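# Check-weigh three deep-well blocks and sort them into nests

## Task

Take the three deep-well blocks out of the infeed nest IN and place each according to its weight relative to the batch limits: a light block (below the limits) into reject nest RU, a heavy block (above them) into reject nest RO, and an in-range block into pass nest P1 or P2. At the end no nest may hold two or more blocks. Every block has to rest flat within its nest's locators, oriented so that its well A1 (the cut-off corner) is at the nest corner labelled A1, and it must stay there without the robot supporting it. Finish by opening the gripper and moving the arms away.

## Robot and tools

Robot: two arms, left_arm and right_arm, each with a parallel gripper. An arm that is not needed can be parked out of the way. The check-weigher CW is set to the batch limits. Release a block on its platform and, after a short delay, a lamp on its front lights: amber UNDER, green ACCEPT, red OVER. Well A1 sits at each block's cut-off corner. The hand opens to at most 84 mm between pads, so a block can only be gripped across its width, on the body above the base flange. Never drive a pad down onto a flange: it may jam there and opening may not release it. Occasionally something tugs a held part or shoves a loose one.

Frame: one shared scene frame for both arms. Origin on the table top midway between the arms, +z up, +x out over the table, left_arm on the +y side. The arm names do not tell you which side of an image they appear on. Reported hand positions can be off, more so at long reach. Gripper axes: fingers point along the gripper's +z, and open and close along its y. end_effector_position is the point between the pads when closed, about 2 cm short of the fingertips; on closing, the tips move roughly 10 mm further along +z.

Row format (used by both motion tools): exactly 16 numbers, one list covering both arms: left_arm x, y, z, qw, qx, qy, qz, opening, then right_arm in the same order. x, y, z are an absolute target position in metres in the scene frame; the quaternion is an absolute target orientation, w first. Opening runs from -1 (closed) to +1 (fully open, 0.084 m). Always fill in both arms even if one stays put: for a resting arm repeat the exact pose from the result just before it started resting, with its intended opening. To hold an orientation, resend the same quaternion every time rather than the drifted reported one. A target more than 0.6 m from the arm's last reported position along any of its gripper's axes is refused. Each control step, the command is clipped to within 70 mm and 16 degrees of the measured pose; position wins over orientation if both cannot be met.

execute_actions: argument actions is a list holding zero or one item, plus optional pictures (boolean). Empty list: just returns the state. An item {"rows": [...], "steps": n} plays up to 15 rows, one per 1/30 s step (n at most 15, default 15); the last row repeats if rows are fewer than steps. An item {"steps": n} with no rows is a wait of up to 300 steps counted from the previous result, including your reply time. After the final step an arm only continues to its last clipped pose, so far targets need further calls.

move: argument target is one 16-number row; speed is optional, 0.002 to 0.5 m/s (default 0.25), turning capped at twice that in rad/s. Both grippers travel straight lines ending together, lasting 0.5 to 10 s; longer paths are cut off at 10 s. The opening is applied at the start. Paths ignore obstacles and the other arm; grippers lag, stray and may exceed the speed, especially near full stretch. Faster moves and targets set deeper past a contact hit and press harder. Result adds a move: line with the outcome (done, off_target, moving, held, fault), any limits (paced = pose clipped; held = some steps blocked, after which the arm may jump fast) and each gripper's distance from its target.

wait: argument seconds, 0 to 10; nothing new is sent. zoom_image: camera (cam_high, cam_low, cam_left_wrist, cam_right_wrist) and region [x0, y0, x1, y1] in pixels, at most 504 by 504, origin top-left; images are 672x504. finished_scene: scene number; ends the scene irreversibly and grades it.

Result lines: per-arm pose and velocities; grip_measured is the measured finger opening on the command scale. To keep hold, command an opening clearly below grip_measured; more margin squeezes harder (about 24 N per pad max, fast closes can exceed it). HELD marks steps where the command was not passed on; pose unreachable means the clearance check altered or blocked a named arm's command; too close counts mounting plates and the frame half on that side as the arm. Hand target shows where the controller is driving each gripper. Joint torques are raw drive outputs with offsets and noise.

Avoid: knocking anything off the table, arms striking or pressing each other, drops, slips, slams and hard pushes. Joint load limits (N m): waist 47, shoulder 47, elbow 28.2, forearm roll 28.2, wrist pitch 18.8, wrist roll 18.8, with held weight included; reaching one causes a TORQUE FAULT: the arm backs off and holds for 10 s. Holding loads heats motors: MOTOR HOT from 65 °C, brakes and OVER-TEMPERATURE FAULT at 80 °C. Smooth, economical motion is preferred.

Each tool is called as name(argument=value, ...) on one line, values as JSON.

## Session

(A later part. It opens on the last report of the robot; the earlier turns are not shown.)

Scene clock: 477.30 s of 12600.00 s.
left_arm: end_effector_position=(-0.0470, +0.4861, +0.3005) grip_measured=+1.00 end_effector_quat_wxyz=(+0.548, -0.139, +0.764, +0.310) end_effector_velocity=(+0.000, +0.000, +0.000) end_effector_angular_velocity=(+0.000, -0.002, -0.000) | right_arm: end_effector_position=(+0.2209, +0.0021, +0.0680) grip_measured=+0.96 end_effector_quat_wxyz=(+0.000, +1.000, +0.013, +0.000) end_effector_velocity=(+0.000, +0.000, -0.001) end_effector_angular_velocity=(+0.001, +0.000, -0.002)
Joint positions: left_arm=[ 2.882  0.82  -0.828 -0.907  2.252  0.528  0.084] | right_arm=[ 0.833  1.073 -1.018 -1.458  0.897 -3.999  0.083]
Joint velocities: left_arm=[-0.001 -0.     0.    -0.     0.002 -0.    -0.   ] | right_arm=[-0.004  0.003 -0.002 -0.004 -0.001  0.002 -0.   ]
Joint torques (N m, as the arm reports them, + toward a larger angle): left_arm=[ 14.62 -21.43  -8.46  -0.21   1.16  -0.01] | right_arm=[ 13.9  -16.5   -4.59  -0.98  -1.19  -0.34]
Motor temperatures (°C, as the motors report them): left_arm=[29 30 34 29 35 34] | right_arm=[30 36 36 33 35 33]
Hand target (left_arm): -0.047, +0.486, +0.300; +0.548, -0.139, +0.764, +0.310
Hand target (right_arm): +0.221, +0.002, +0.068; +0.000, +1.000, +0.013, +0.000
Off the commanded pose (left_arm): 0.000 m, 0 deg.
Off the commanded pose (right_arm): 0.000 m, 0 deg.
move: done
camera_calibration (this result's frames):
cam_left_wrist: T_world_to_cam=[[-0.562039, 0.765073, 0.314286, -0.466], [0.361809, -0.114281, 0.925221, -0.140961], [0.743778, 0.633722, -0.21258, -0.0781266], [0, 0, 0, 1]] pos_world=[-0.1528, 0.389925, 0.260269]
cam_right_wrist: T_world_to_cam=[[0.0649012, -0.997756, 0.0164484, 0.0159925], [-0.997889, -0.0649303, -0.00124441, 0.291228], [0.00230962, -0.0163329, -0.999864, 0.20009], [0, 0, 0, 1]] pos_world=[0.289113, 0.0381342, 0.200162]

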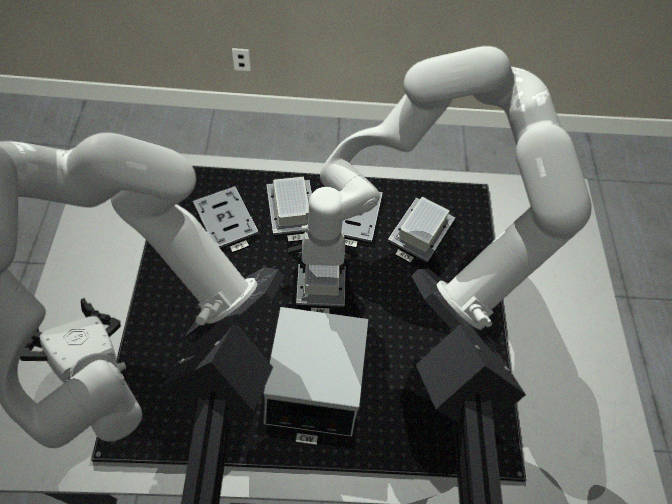

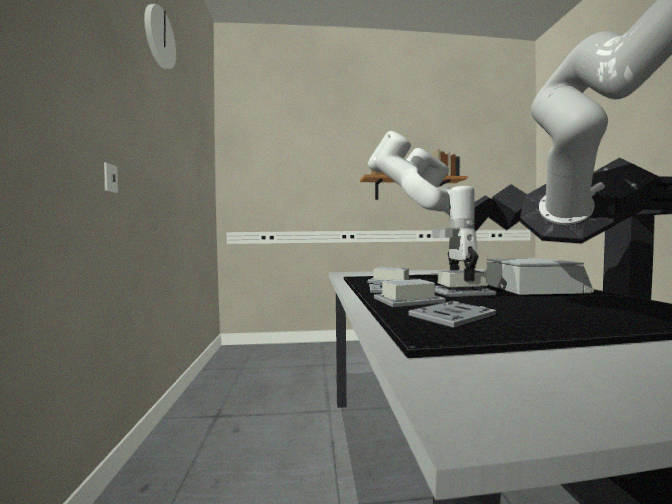

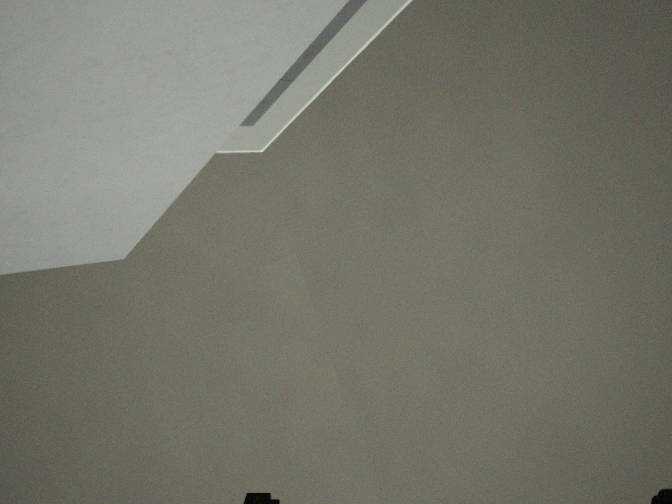

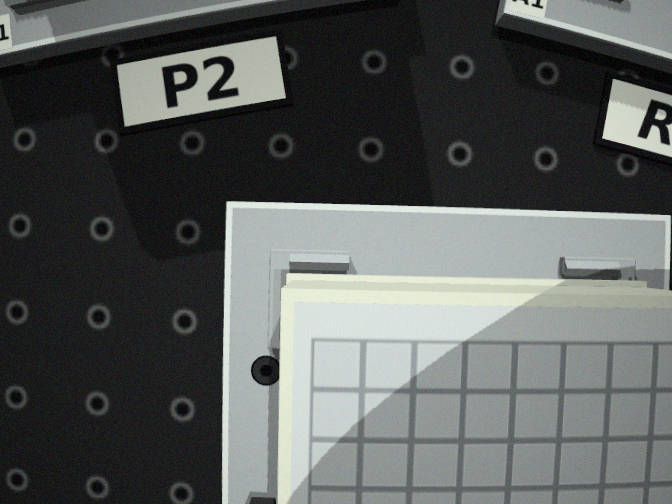

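move(target=[-0.047,0.4861,0.3005,0.548,-0.139,0.764,0.310,1,0.2206,0.0020,0.0526,0,0.99991,0.0135,0,-1], speed=0.005)

move(target=[-0.047,0.4861,0.3005,0.548,-0.139,0.764,0.310,1,0.2206,0.0020,0.0526,0,0.99991,0.0135,0,1], speed=0.005)

move(target=[-0.047,0.4861,0.3005,0.548,-0.139,0.764,0.310,1,0.2206,0.0020,0.15,0,0.99991,0.0135,0,1], speed=0.04)

move(target=[0.30,0.40,0.30,0,0.969,0.247,0,1,0.36,-0.33,0.25,0,0.9679,-0.2513,0,1], speed=0.15)

Scene clock: 492.83 s of 12600.00 s.
left_arm: end_effector_position=(-0.0470, +0.4861, +0.3005) grip_measured=+1.00 end_effector_quat_wxyz=(+0.548, -0.139, +0.764, +0.310) end_effector_velocity=(-0.000, -0.000, -0.000) end_effector_angular_velocity=(-0.000, +0.001, -0.000) | right_arm: end_effector_position=(+0.2207, +0.0020, +0.0527) grip_measured=+0.96 end_effector_quat_wxyz=(-0.000, +1.000, +0.013, +0.000) end_effector_velocity=(+0.000, +0.000, -0.001) end_effector_angular_velocity=(+0.001, -0.004, +0.002)
Joint positions: left_arm=[ 2.882  0.82  -0.828 -0.907  2.252  0.528  0.084] | right_arm=[ 0.797  1.105 -1.04  -1.502  0.897 -3.986  0.083]
Joint velocities: left_arm=[ 0.    -0.    -0.     0.    -0.001  0.    -0.   ] | right_arm=[-0.001  0.002 -0.001 -0.006  0.002  0.002  0.   ]
Joint torques (N m, as the arm reports them, + toward a larger angle): left_arm=[ 14.56 -21.48  -8.62  -0.1    1.21   0.1 ] | right_arm=[ 13.6  -16.36  -3.69  -0.47  -1.42  -0.25]
Motor temperatures (°C, as the motors report them): left_arm=[29 30 34 29 35 34] | right_arm=[30 35 35 33 35 33]
Hand target (left_arm): -0.047, +0.486, +0.300; +0.548, -0.139, +0.764, +0.310
Hand target (right_arm): +0.221, +0.002, +0.053; +0.000, +1.000, +0.013, +0.000
Off the commanded pose (left_arm): 0.000 m, 0 deg.
Off the commanded pose (right_arm): 0.000 m, 0 deg.
After step 90, 9.27 s passed at rest.
move: done
camera_calibration (this result's frames):
cam_left_wrist: T_world_to_cam=[[-0.562039, 0.765073, 0.314286, -0.466], [0.361809, -0.114281, 0.925221, -0.140961], [0.743779, 0.633722, -0.21258, -0.0781264], [0, 0, 0, 1]] pos_world=[-0.1528, 0.389925, 0.260269]
cam_right_wrist: T_world_to_cam=[[0.0649485, -0.997754, 0.0164085, 0.0161448], [-0.997887, -0.0649721, -0.000912437, 0.290958], [0.00197649, -0.0163146, -0.999865, 0.184852], [0, 0, 0, 1]] pos_world=[0.288929, 0.0380285, 0.184828]

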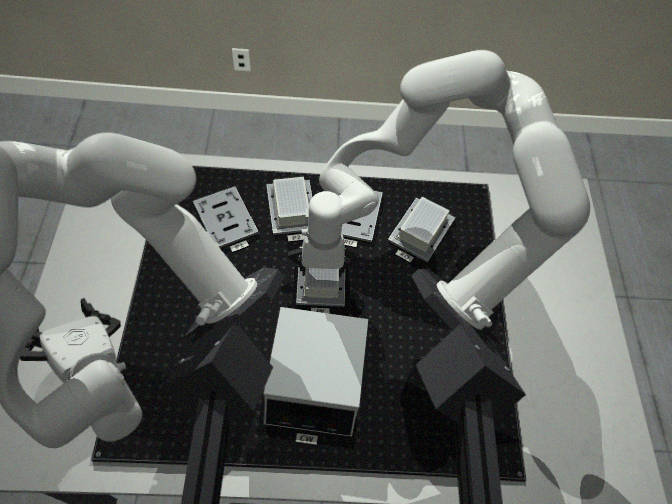

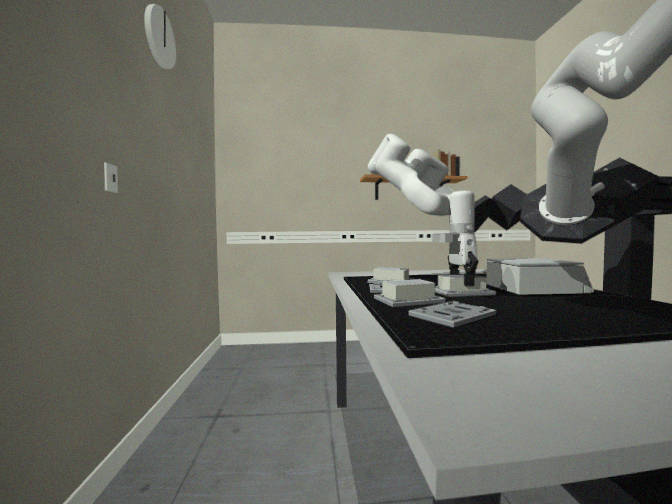

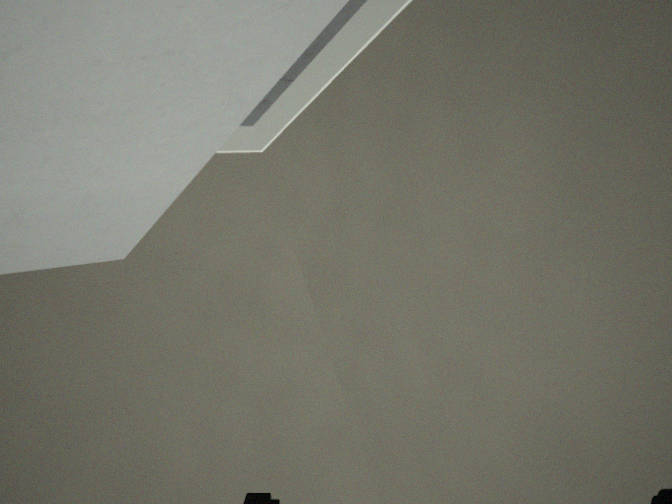

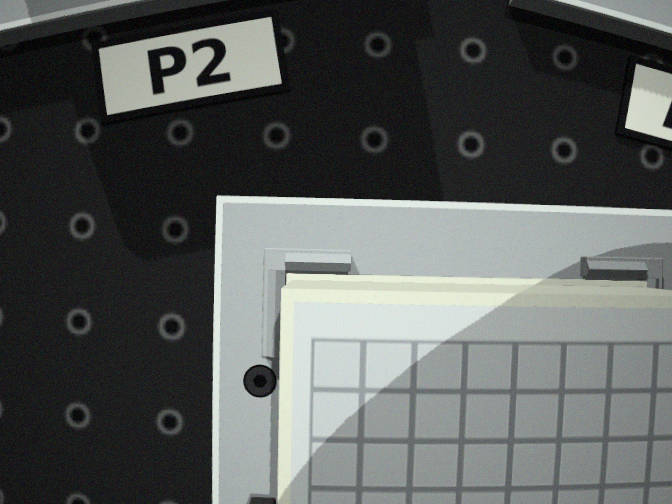

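Scene clock: 493.53 s of 12600.00 s.
left_arm: end_effector_position=(-0.0470, +0.4861, +0.3005) grip_measured=+1.00 end_effector_quat_wxyz=(+0.548, -0.139, +0.764, +0.310) end_effector_velocity=(-0.000, -0.000, -0.000) end_effector_angular_velocity=(-0.001, +0.001, -0.001) | right_arm: end_effector_position=(+0.2206, +0.0020, +0.0526) grip_measured=+1.00 end_effector_quat_wxyz=(-0.000, +1.000, +0.014, -0.000) end_effector_velocity=(-0.000, +0.000, +0.000) end_effector_angular_velocity=(-0.000, -0.001, +0.000)
Joint positions: left_arm=[ 2.882  0.82  -0.828 -0.907  2.252  0.528  0.084] | right_arm=[ 0.797  1.106 -1.04  -1.502  0.897 -3.986  0.084]
Joint velocities: left_arm=[-0.     0.    -0.     0.    -0.001  0.     0.   ] | right_arm=[ 0.002  0.    -0.     0.001  0.001  0.     0.   ]
Joint torques (N m, as the arm reports them, + toward a larger angle): left_arm=[ 14.71 -21.49  -8.49  -0.15   1.27   0.13] | right_arm=[ 13.98 -16.19  -3.74  -0.86  -1.43  -0.23]
Motor temperatures (°C, as the motors report them): left_arm=[29 30 34 29 35 34] | right_arm=[30 35 35 33 35 33]
Hand target (left_arm): -0.047, +0.486, +0.300; +0.548, -0.139, +0.764, +0.310
Hand target (right_arm): +0.221, +0.002, +0.053; -0.000, +1.000, +0.014, +0.000
Off the commanded pose (left_arm): 0.000 m, 0 deg.
Off the commanded pose (right_arm): 0.000 m, 0 deg.
move: done
camera_calibration (this result's frames):
cam_left_wrist: T_world_to_cam=[[-0.562039, 0.765073, 0.314286, -0.466], [0.361809, -0.114281, 0.925221, -0.140961], [0.743779, 0.633722, -0.21258, -0.0781264], [0, 0, 0, 1]] pos_world=[-0.1528, 0.389925, 0.260269]
cam_right_wrist: T_world_to_cam=[[0.065064, -0.997747, 0.016369, 0.0161266], [-0.997879, -0.0650845, -0.000726118, 0.290848], [0.00178985, -0.016287, -0.999866, 0.184807], [0, 0, 0, 1]] pos_world=[0.288851, 0.0380299, 0.184729]

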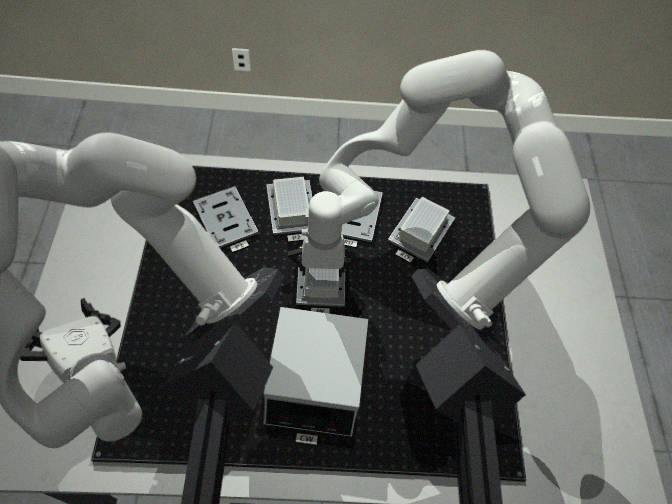

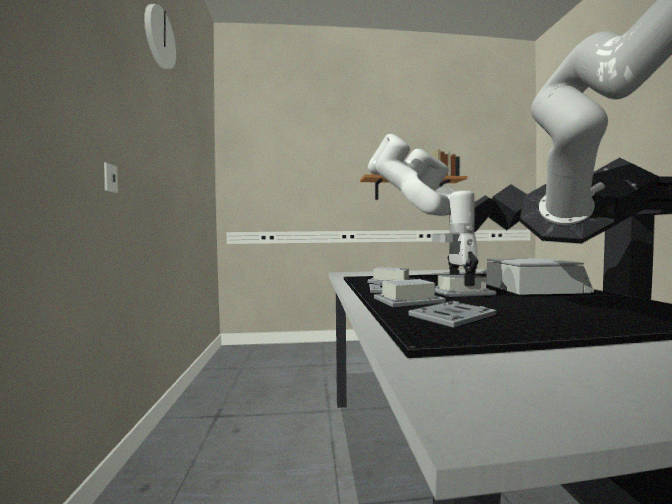

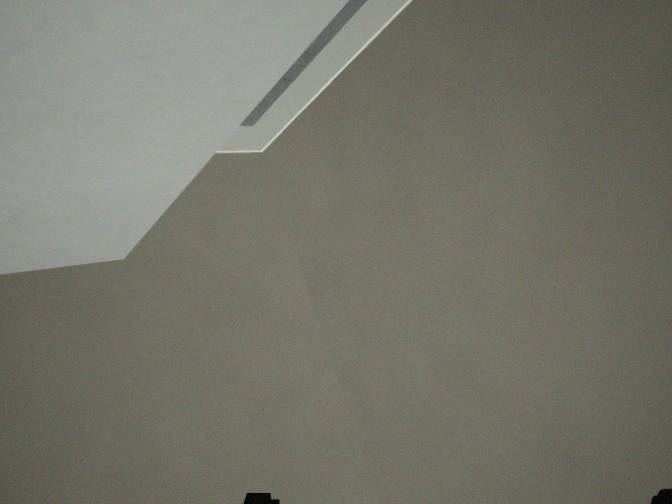

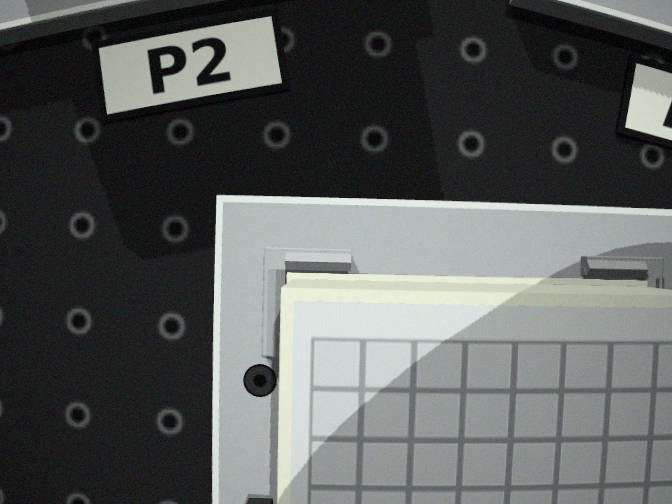

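Scene clock: 496.33 s of 12600.00 s.
left_arm: end_effector_position=(-0.0470, +0.4861, +0.3005) grip_measured=+1.00 end_effector_quat_wxyz=(+0.548, -0.139, +0.764, +0.310) end_effector_velocity=(+0.000, +0.000, +0.000) end_effector_angular_velocity=(+0.001, -0.000, +0.000) | right_arm: end_effector_position=(+0.2203, +0.0020, +0.1500) grip_measured=+1.00 end_effector_quat_wxyz=(-0.000, +1.000, +0.014, -0.000) end_effector_velocity=(-0.001, -0.000, +0.002) end_effector_angular_velocity=(-0.000, +0.000, +0.002)
Joint positions: left_arm=[ 2.882  0.82  -0.828 -0.907  2.252  0.528  0.084] | right_arm=[ 1.023  0.904 -0.929 -1.205  0.912 -4.098  0.084]
Joint velocities: left_arm=[-0.    -0.     0.    -0.     0.001  0.    -0.   ] | right_arm=[ 0.006 -0.004  0.002  0.007  0.001 -0.004 -0.   ]
Joint torques (N m, as the arm reports them, + toward a larger angle): left_arm=[ 14.71 -21.59  -8.64  -0.38   1.25   0.13] | right_arm=[ 11.89 -17.24  -7.72  -0.93  -1.4    0.08]
Motor temperatures (°C, as the motors report them): left_arm=[29 30 34 29 35 34] | right_arm=[30 35 35 33 35 33]
Hand target (left_arm): -0.047, +0.486, +0.301; +0.548, -0.139, +0.764, +0.310
Hand target (right_arm): +0.220, +0.002, +0.150; -0.000, +1.000, +0.014, -0.000
Off the commanded pose (left_arm): 0.000 m, 0 deg.
Off the commanded pose (right_arm): 0.000 m, 0 deg.
move: done
camera_calibration (this result's frames):
cam_left_wrist: T_world_to_cam=[[-0.562039, 0.765073, 0.314286, -0.466], [0.361809, -0.114281, 0.925221, -0.140961], [0.743779, 0.633722, -0.21258, -0.0781266], [0, 0, 0, 1]] pos_world=[-0.1528, 0.389925, 0.260269]
cam_right_wrist: T_world_to_cam=[[0.0652057, -0.997738, 0.0163238, 0.0145011], [-0.997871, -0.0652157, -0.0000824622, 0.290552], [0.00114684, -0.0162836, -0.999867, 0.282299], [0, 0, 0, 1]] pos_world=[0.288665, 0.0380137, 0.282049]

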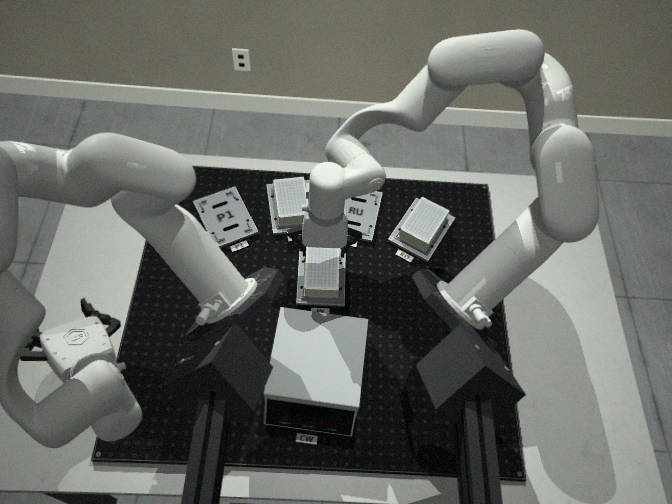

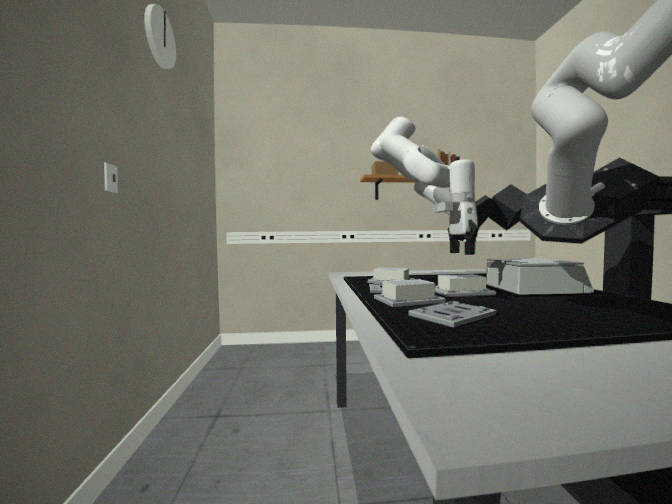

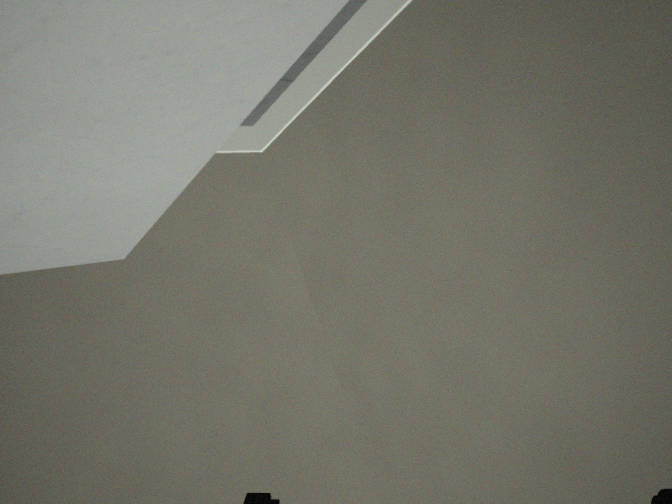

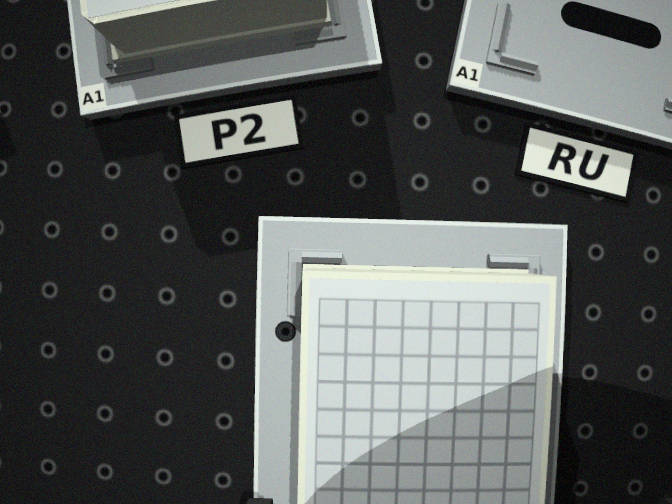

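Scene clock: 506.67 s of 12600.00 s.
left_arm: end_effector_position=(+0.2281, +0.4175, +0.2997) grip_measured=+1.00 end_effector_quat_wxyz=(+0.182, +0.861, +0.465, +0.093) end_effector_velocity=(-0.000, +0.000, -0.000) end_effector_angular_velocity=(+0.001, +0.001, +0.001) | right_arm: end_effector_position=(+0.3567, -0.3256, +0.2482) grip_measured=+1.00 end_effector_quat_wxyz=(+0.001, +0.969, -0.247, -0.001) end_effector_velocity=(+0.001, -0.002, +0.001) end_effector_angular_velocity=(-0.001, -0.001, -0.001)
Joint positions: left_arm=[ 3.18  -1.713 -0.132 -0.757  2.697  1.845  0.084] | right_arm=[ 0.704 -0.741 -0.162 -1.004  1.198 -4.546  0.084]
Joint velocities: left_arm=[ 0.001  0.     0.     0.    -0.001  0.    -0.   ] | right_arm=[-0.001 -0.009  0.001  0.001  0.004 -0.006 -0.   ]
Joint torques (N m, as the arm reports them, + toward a larger angle): left_arm=[-5.2  11.44 -5.9  -0.46 -1.23  0.12] | right_arm=[  2.79  -1.27 -10.16  -1.27  -1.43  -0.22]
Motor temperatures (°C, as the motors report them): left_arm=[29 30 34 29 35 34] | right_arm=[30 35 35 33 35 33]
Hand target (left_arm): +0.228, +0.418, +0.300; +0.182, +0.861, +0.465, +0.093
Hand target (right_arm): +0.357, -0.326, +0.248; +0.001, +0.969, -0.247, -0.001
Off the commanded pose (left_arm): 0.074 m, 37 deg.
Off the commanded pose (right_arm): 0.006 m, 1 deg.
move: held (left_arm), off_target (right_arm; path cut at 10 s); limits=paced,held; held on 63 of 310 steps (left_arm), including the last (left_arm)
pose unreachable (left arm): on one or more control steps of this call this arm could not follow its commanded pose, so it was not sent that pose on those steps. On the call's last step it was still not sent that pose. It may still have moved: this result reports where it is.
cause: the commanded pose would bring two parts of the arm too close to each other (joints 5 (wrist pitch) and 6 (wrist roll) lie between them).
camera_calibration (this result's frames):
cam_left_wrist: T_world_to_cam=[[0.770313, -0.490624, 0.407316, -0.0661894], [-0.539373, -0.842047, 0.00579014, 0.537419], [0.340138, -0.224155, -0.913269, 0.420807], [0, 0, 0, 1]] pos_world=[0.197724, 0.514384, 0.408158]
cam_right_wrist: T_world_to_cam=[[-0.444849, -0.895397, 0.0193505, -0.108269], [-0.895567, 0.444927, -0.000298637, 0.534968], [-0.00834217, -0.0174625, -0.999813, 0.378019], [0, 0, 0, 1]] pos_world=[0.43409, -0.328364, 0.380203]

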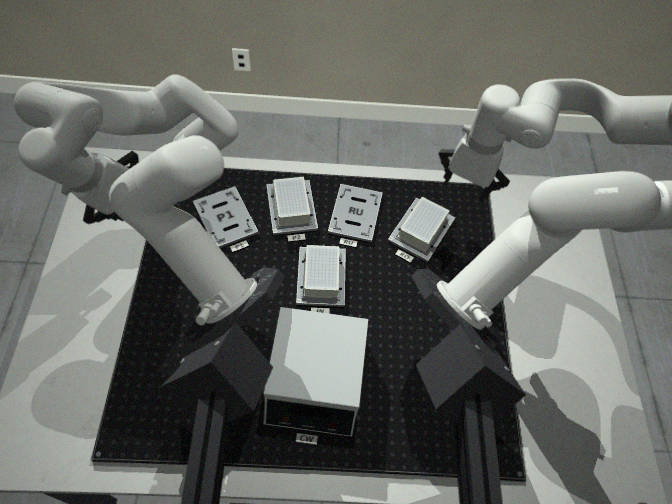

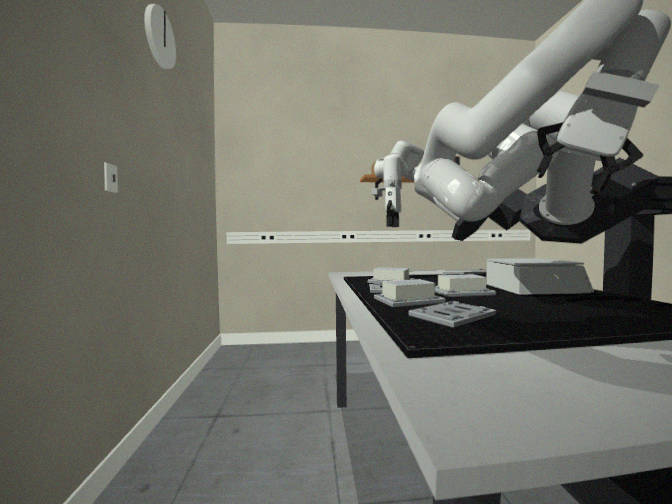

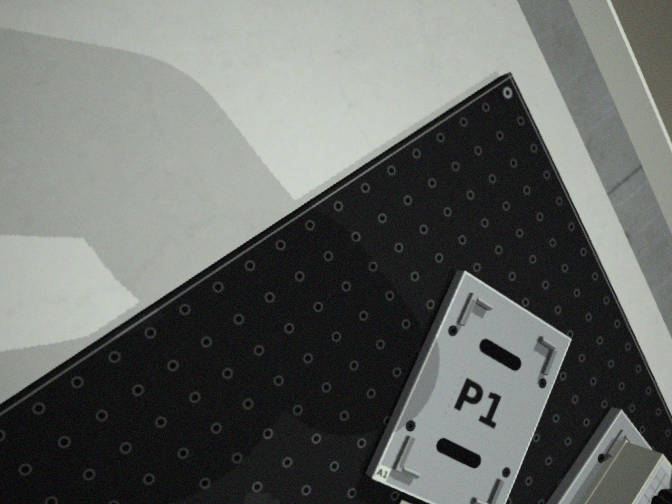

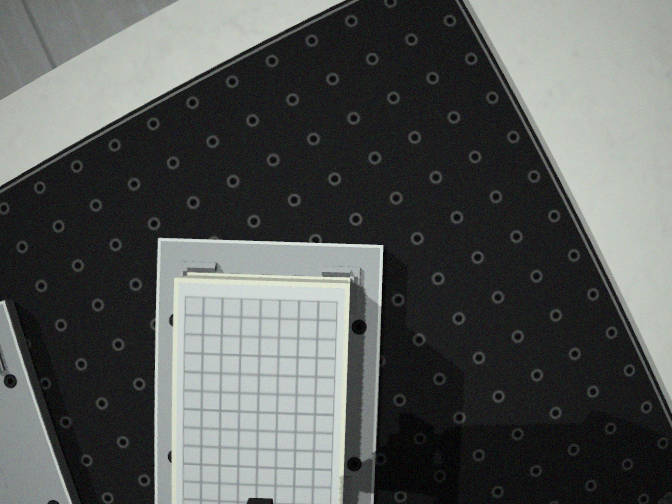

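move(target=[-0.047,0.4861,0.3005,0.548,-0.139,0.764,0.310,1,0.3567,-0.3256,0.2482,0,0.969,-0.247,0,1], speed=0.2)

move(target=[-0.12,0.35,0.5,0,0,1,0,1,0.3567,-0.3256,0.2482,0,0.969,-0.247,0,1], speed=0.15)

Scene clock: 528.20 s of 12600.00 s.
left_arm: end_effector_position=(-0.0462, +0.4865, +0.2999) grip_measured=+1.00 end_effector_quat_wxyz=(+0.548, -0.138, +0.764, +0.310) end_effector_velocity=(-0.001, +0.000, -0.000) end_effector_angular_velocity=(-0.005, -0.004, +0.006) | right_arm: end_effector_position=(+0.3567, -0.3256, +0.2482) grip_measured=+1.00 end_effector_quat_wxyz=(+0.000, +0.969, -0.247, +0.000) end_effector_velocity=(-0.000, +0.000, +0.000) end_effector_angular_velocity=(+0.001, +0.001, +0.000)
Joint positions: left_arm=[ 2.878  0.819 -0.827 -0.908  2.252  0.533  0.084] | right_arm=[ 0.702 -0.746 -0.159 -1.005  1.196 -4.549  0.084]
Joint velocities: left_arm=[ 0.001  0.001  0.001 -0.004 -0.    -0.009  0.   ] | right_arm=[ 0.001  0.    -0.     0.001  0.    -0.    -0.   ]
Joint torques (N m, as the arm reports them, + toward a larger angle): left_arm=[ 14.73 -21.48  -8.42  -0.23   1.03   0.02] | right_arm=[  2.04  -1.96 -10.46  -1.28  -1.16  -0.06]
Motor temperatures (°C, as the motors report them): left_arm=[29 30 34 29 35 34] | right_arm=[29 35 36 33 35 33]
Hand target (left_arm): -0.046, +0.486, +0.300; +0.548, -0.138, +0.764, +0.310
Hand target (right_arm): +0.357, -0.326, +0.248; +0.000, +0.969, -0.247, +0.000
Off the commanded pose (left_arm): 0.001 m, 0 deg.
Off the commanded pose (right_arm): 0.000 m, 0 deg.
After step 90, 12.03 s passed at rest.
move: done
camera_calibration (this result's frames):
cam_left_wrist: T_world_to_cam=[[-0.560574, 0.765358, 0.316203, -0.466321], [0.362082, -0.116871, 0.924791, -0.139257], [0.744751, 0.632905, -0.211608, -0.0789092], [0, 0, 0, 1]] pos_world=[-0.152217, 0.39057, 0.259538]
cam_right_wrist: T_world_to_cam=[[-0.44487, -0.895445, 0.0164143, -0.107612], [-0.895571, 0.444919, -0.000754873, 0.535067], [-0.0066271, -0.015036, -0.999865, 0.378198], [0, 0, 0, 1]] pos_world=[0.433823, -0.328735, 0.380317]

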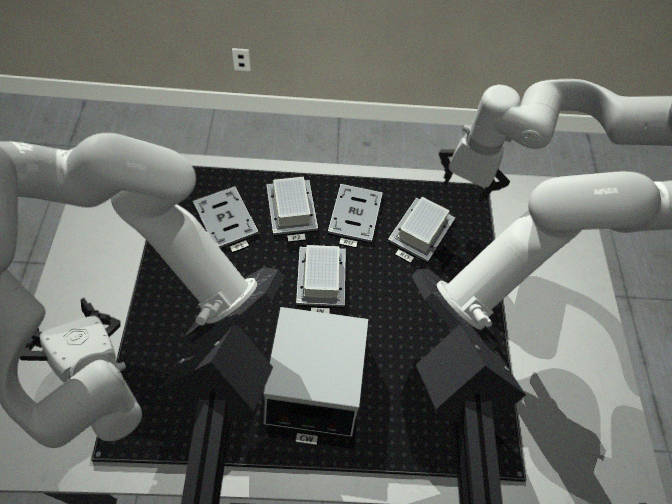

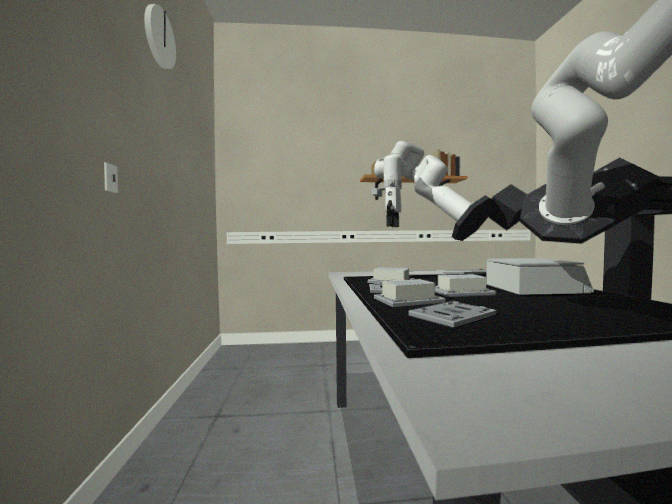

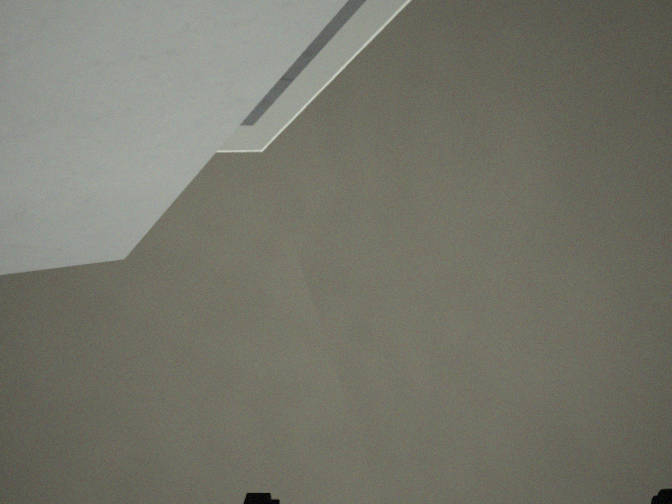

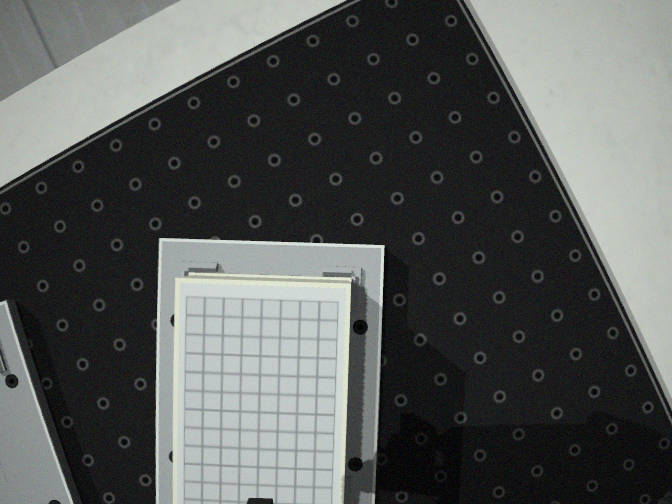

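Scene clock: 533.30 s of 12600.00 s.
left_arm: end_effector_position=(-0.1206, +0.3504, +0.4991) grip_measured=+1.00 end_effector_quat_wxyz=(+0.001, +0.000, +1.000, -0.001) end_effector_velocity=(-0.001, -0.002, +0.002) end_effector_angular_velocity=(-0.006, +0.011, -0.002) | right_arm: end_effector_position=(+0.3567, -0.3256, +0.2482) grip_measured=+1.00 end_effector_quat_wxyz=(+0.000, +0.969, -0.247, -0.000) end_effector_velocity=(-0.000, -0.000, -0.000) end_effector_angular_velocity=(+0.000, +0.001, -0.001)
Joint positions: left_arm=[ 3.495 -0.054 -0.816 -0.417  1.688  0.49   0.084] | right_arm=[ 0.702 -0.746 -0.159 -1.005  1.196 -4.549  0.084]
Joint velocities: left_arm=[ 0.003 -0.005  0.002  0.002 -0.009  0.003 -0.   ] | right_arm=[-0.001 -0.    -0.     0.001 -0.    -0.    -0.   ]
Joint torques (N m, as the arm reports them, + toward a larger angle): left_arm=[  6.1   -4.2  -18.38  -0.69  -2.27   0.06] | right_arm=[  3.08  -1.54 -10.06  -0.63  -1.18  -0.16]
Motor temperatures (°C, as the motors report them): left_arm=[29 30 34 29 35 34] | right_arm=[29 35 36 33 35 33]
Hand target (left_arm): -0.121, +0.350, +0.499; +0.001, +0.001, +1.000, -0.001
Hand target (right_arm): +0.357, -0.326, +0.248; -0.000, +0.969, -0.247, +0.000
Off the commanded pose (left_arm): 0.001 m, 0 deg.
Off the commanded pose (right_arm): 0.000 m, 0 deg.
move: done
camera_calibration (this result's frames):
cam_left_wrist: T_world_to_cam=[[-0.00894366, 0.999936, 0.00688836, -0.328108], [0.99994, 0.00898684, -0.00626377, 0.185077], [-0.00632528, 0.00683193, -0.999957, 0.627034], [0, 0, 0, 1]] pos_world=[-0.184034, 0.32214, 0.630426]
cam_right_wrist: T_world_to_cam=[[-0.444867, -0.895446, 0.0164065, -0.107609], [-0.895572, 0.444916, -0.000747408, 0.535065], [-0.00663026, -0.0150257, -0.999865, 0.378203], [0, 0, 0, 1]] pos_world=[0.433825, -0.328734, 0.380318]

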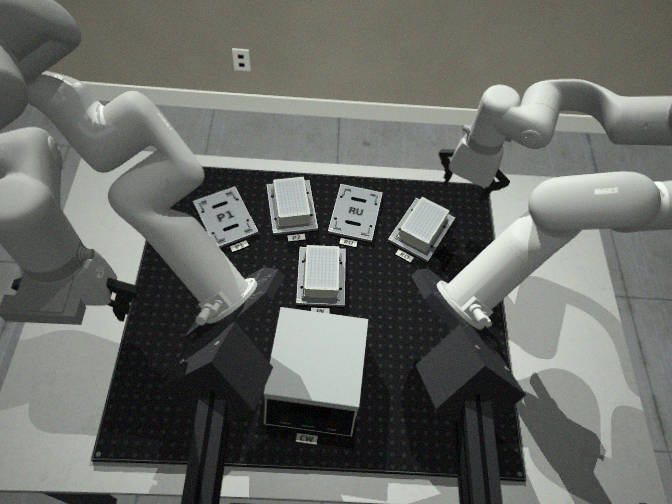

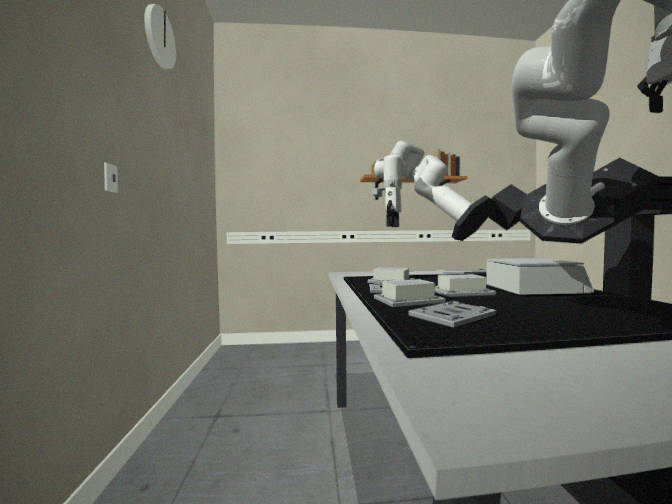

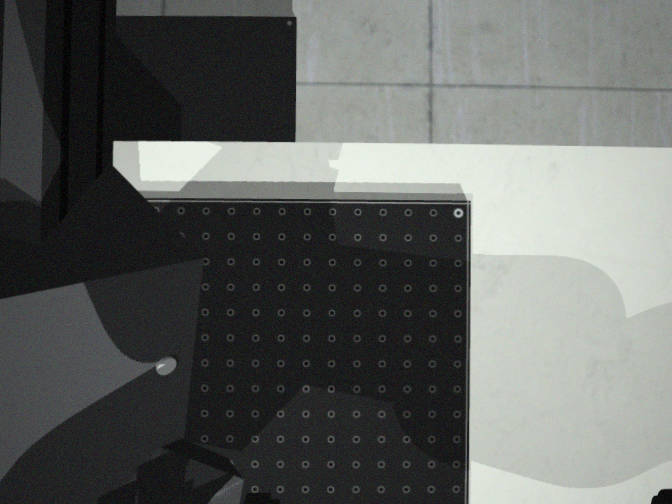

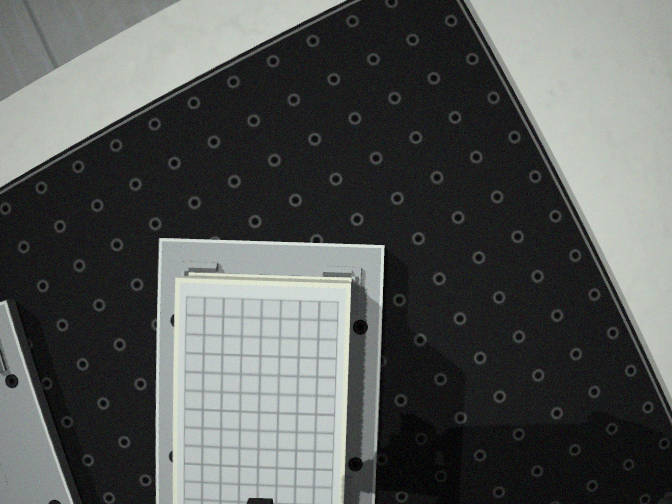

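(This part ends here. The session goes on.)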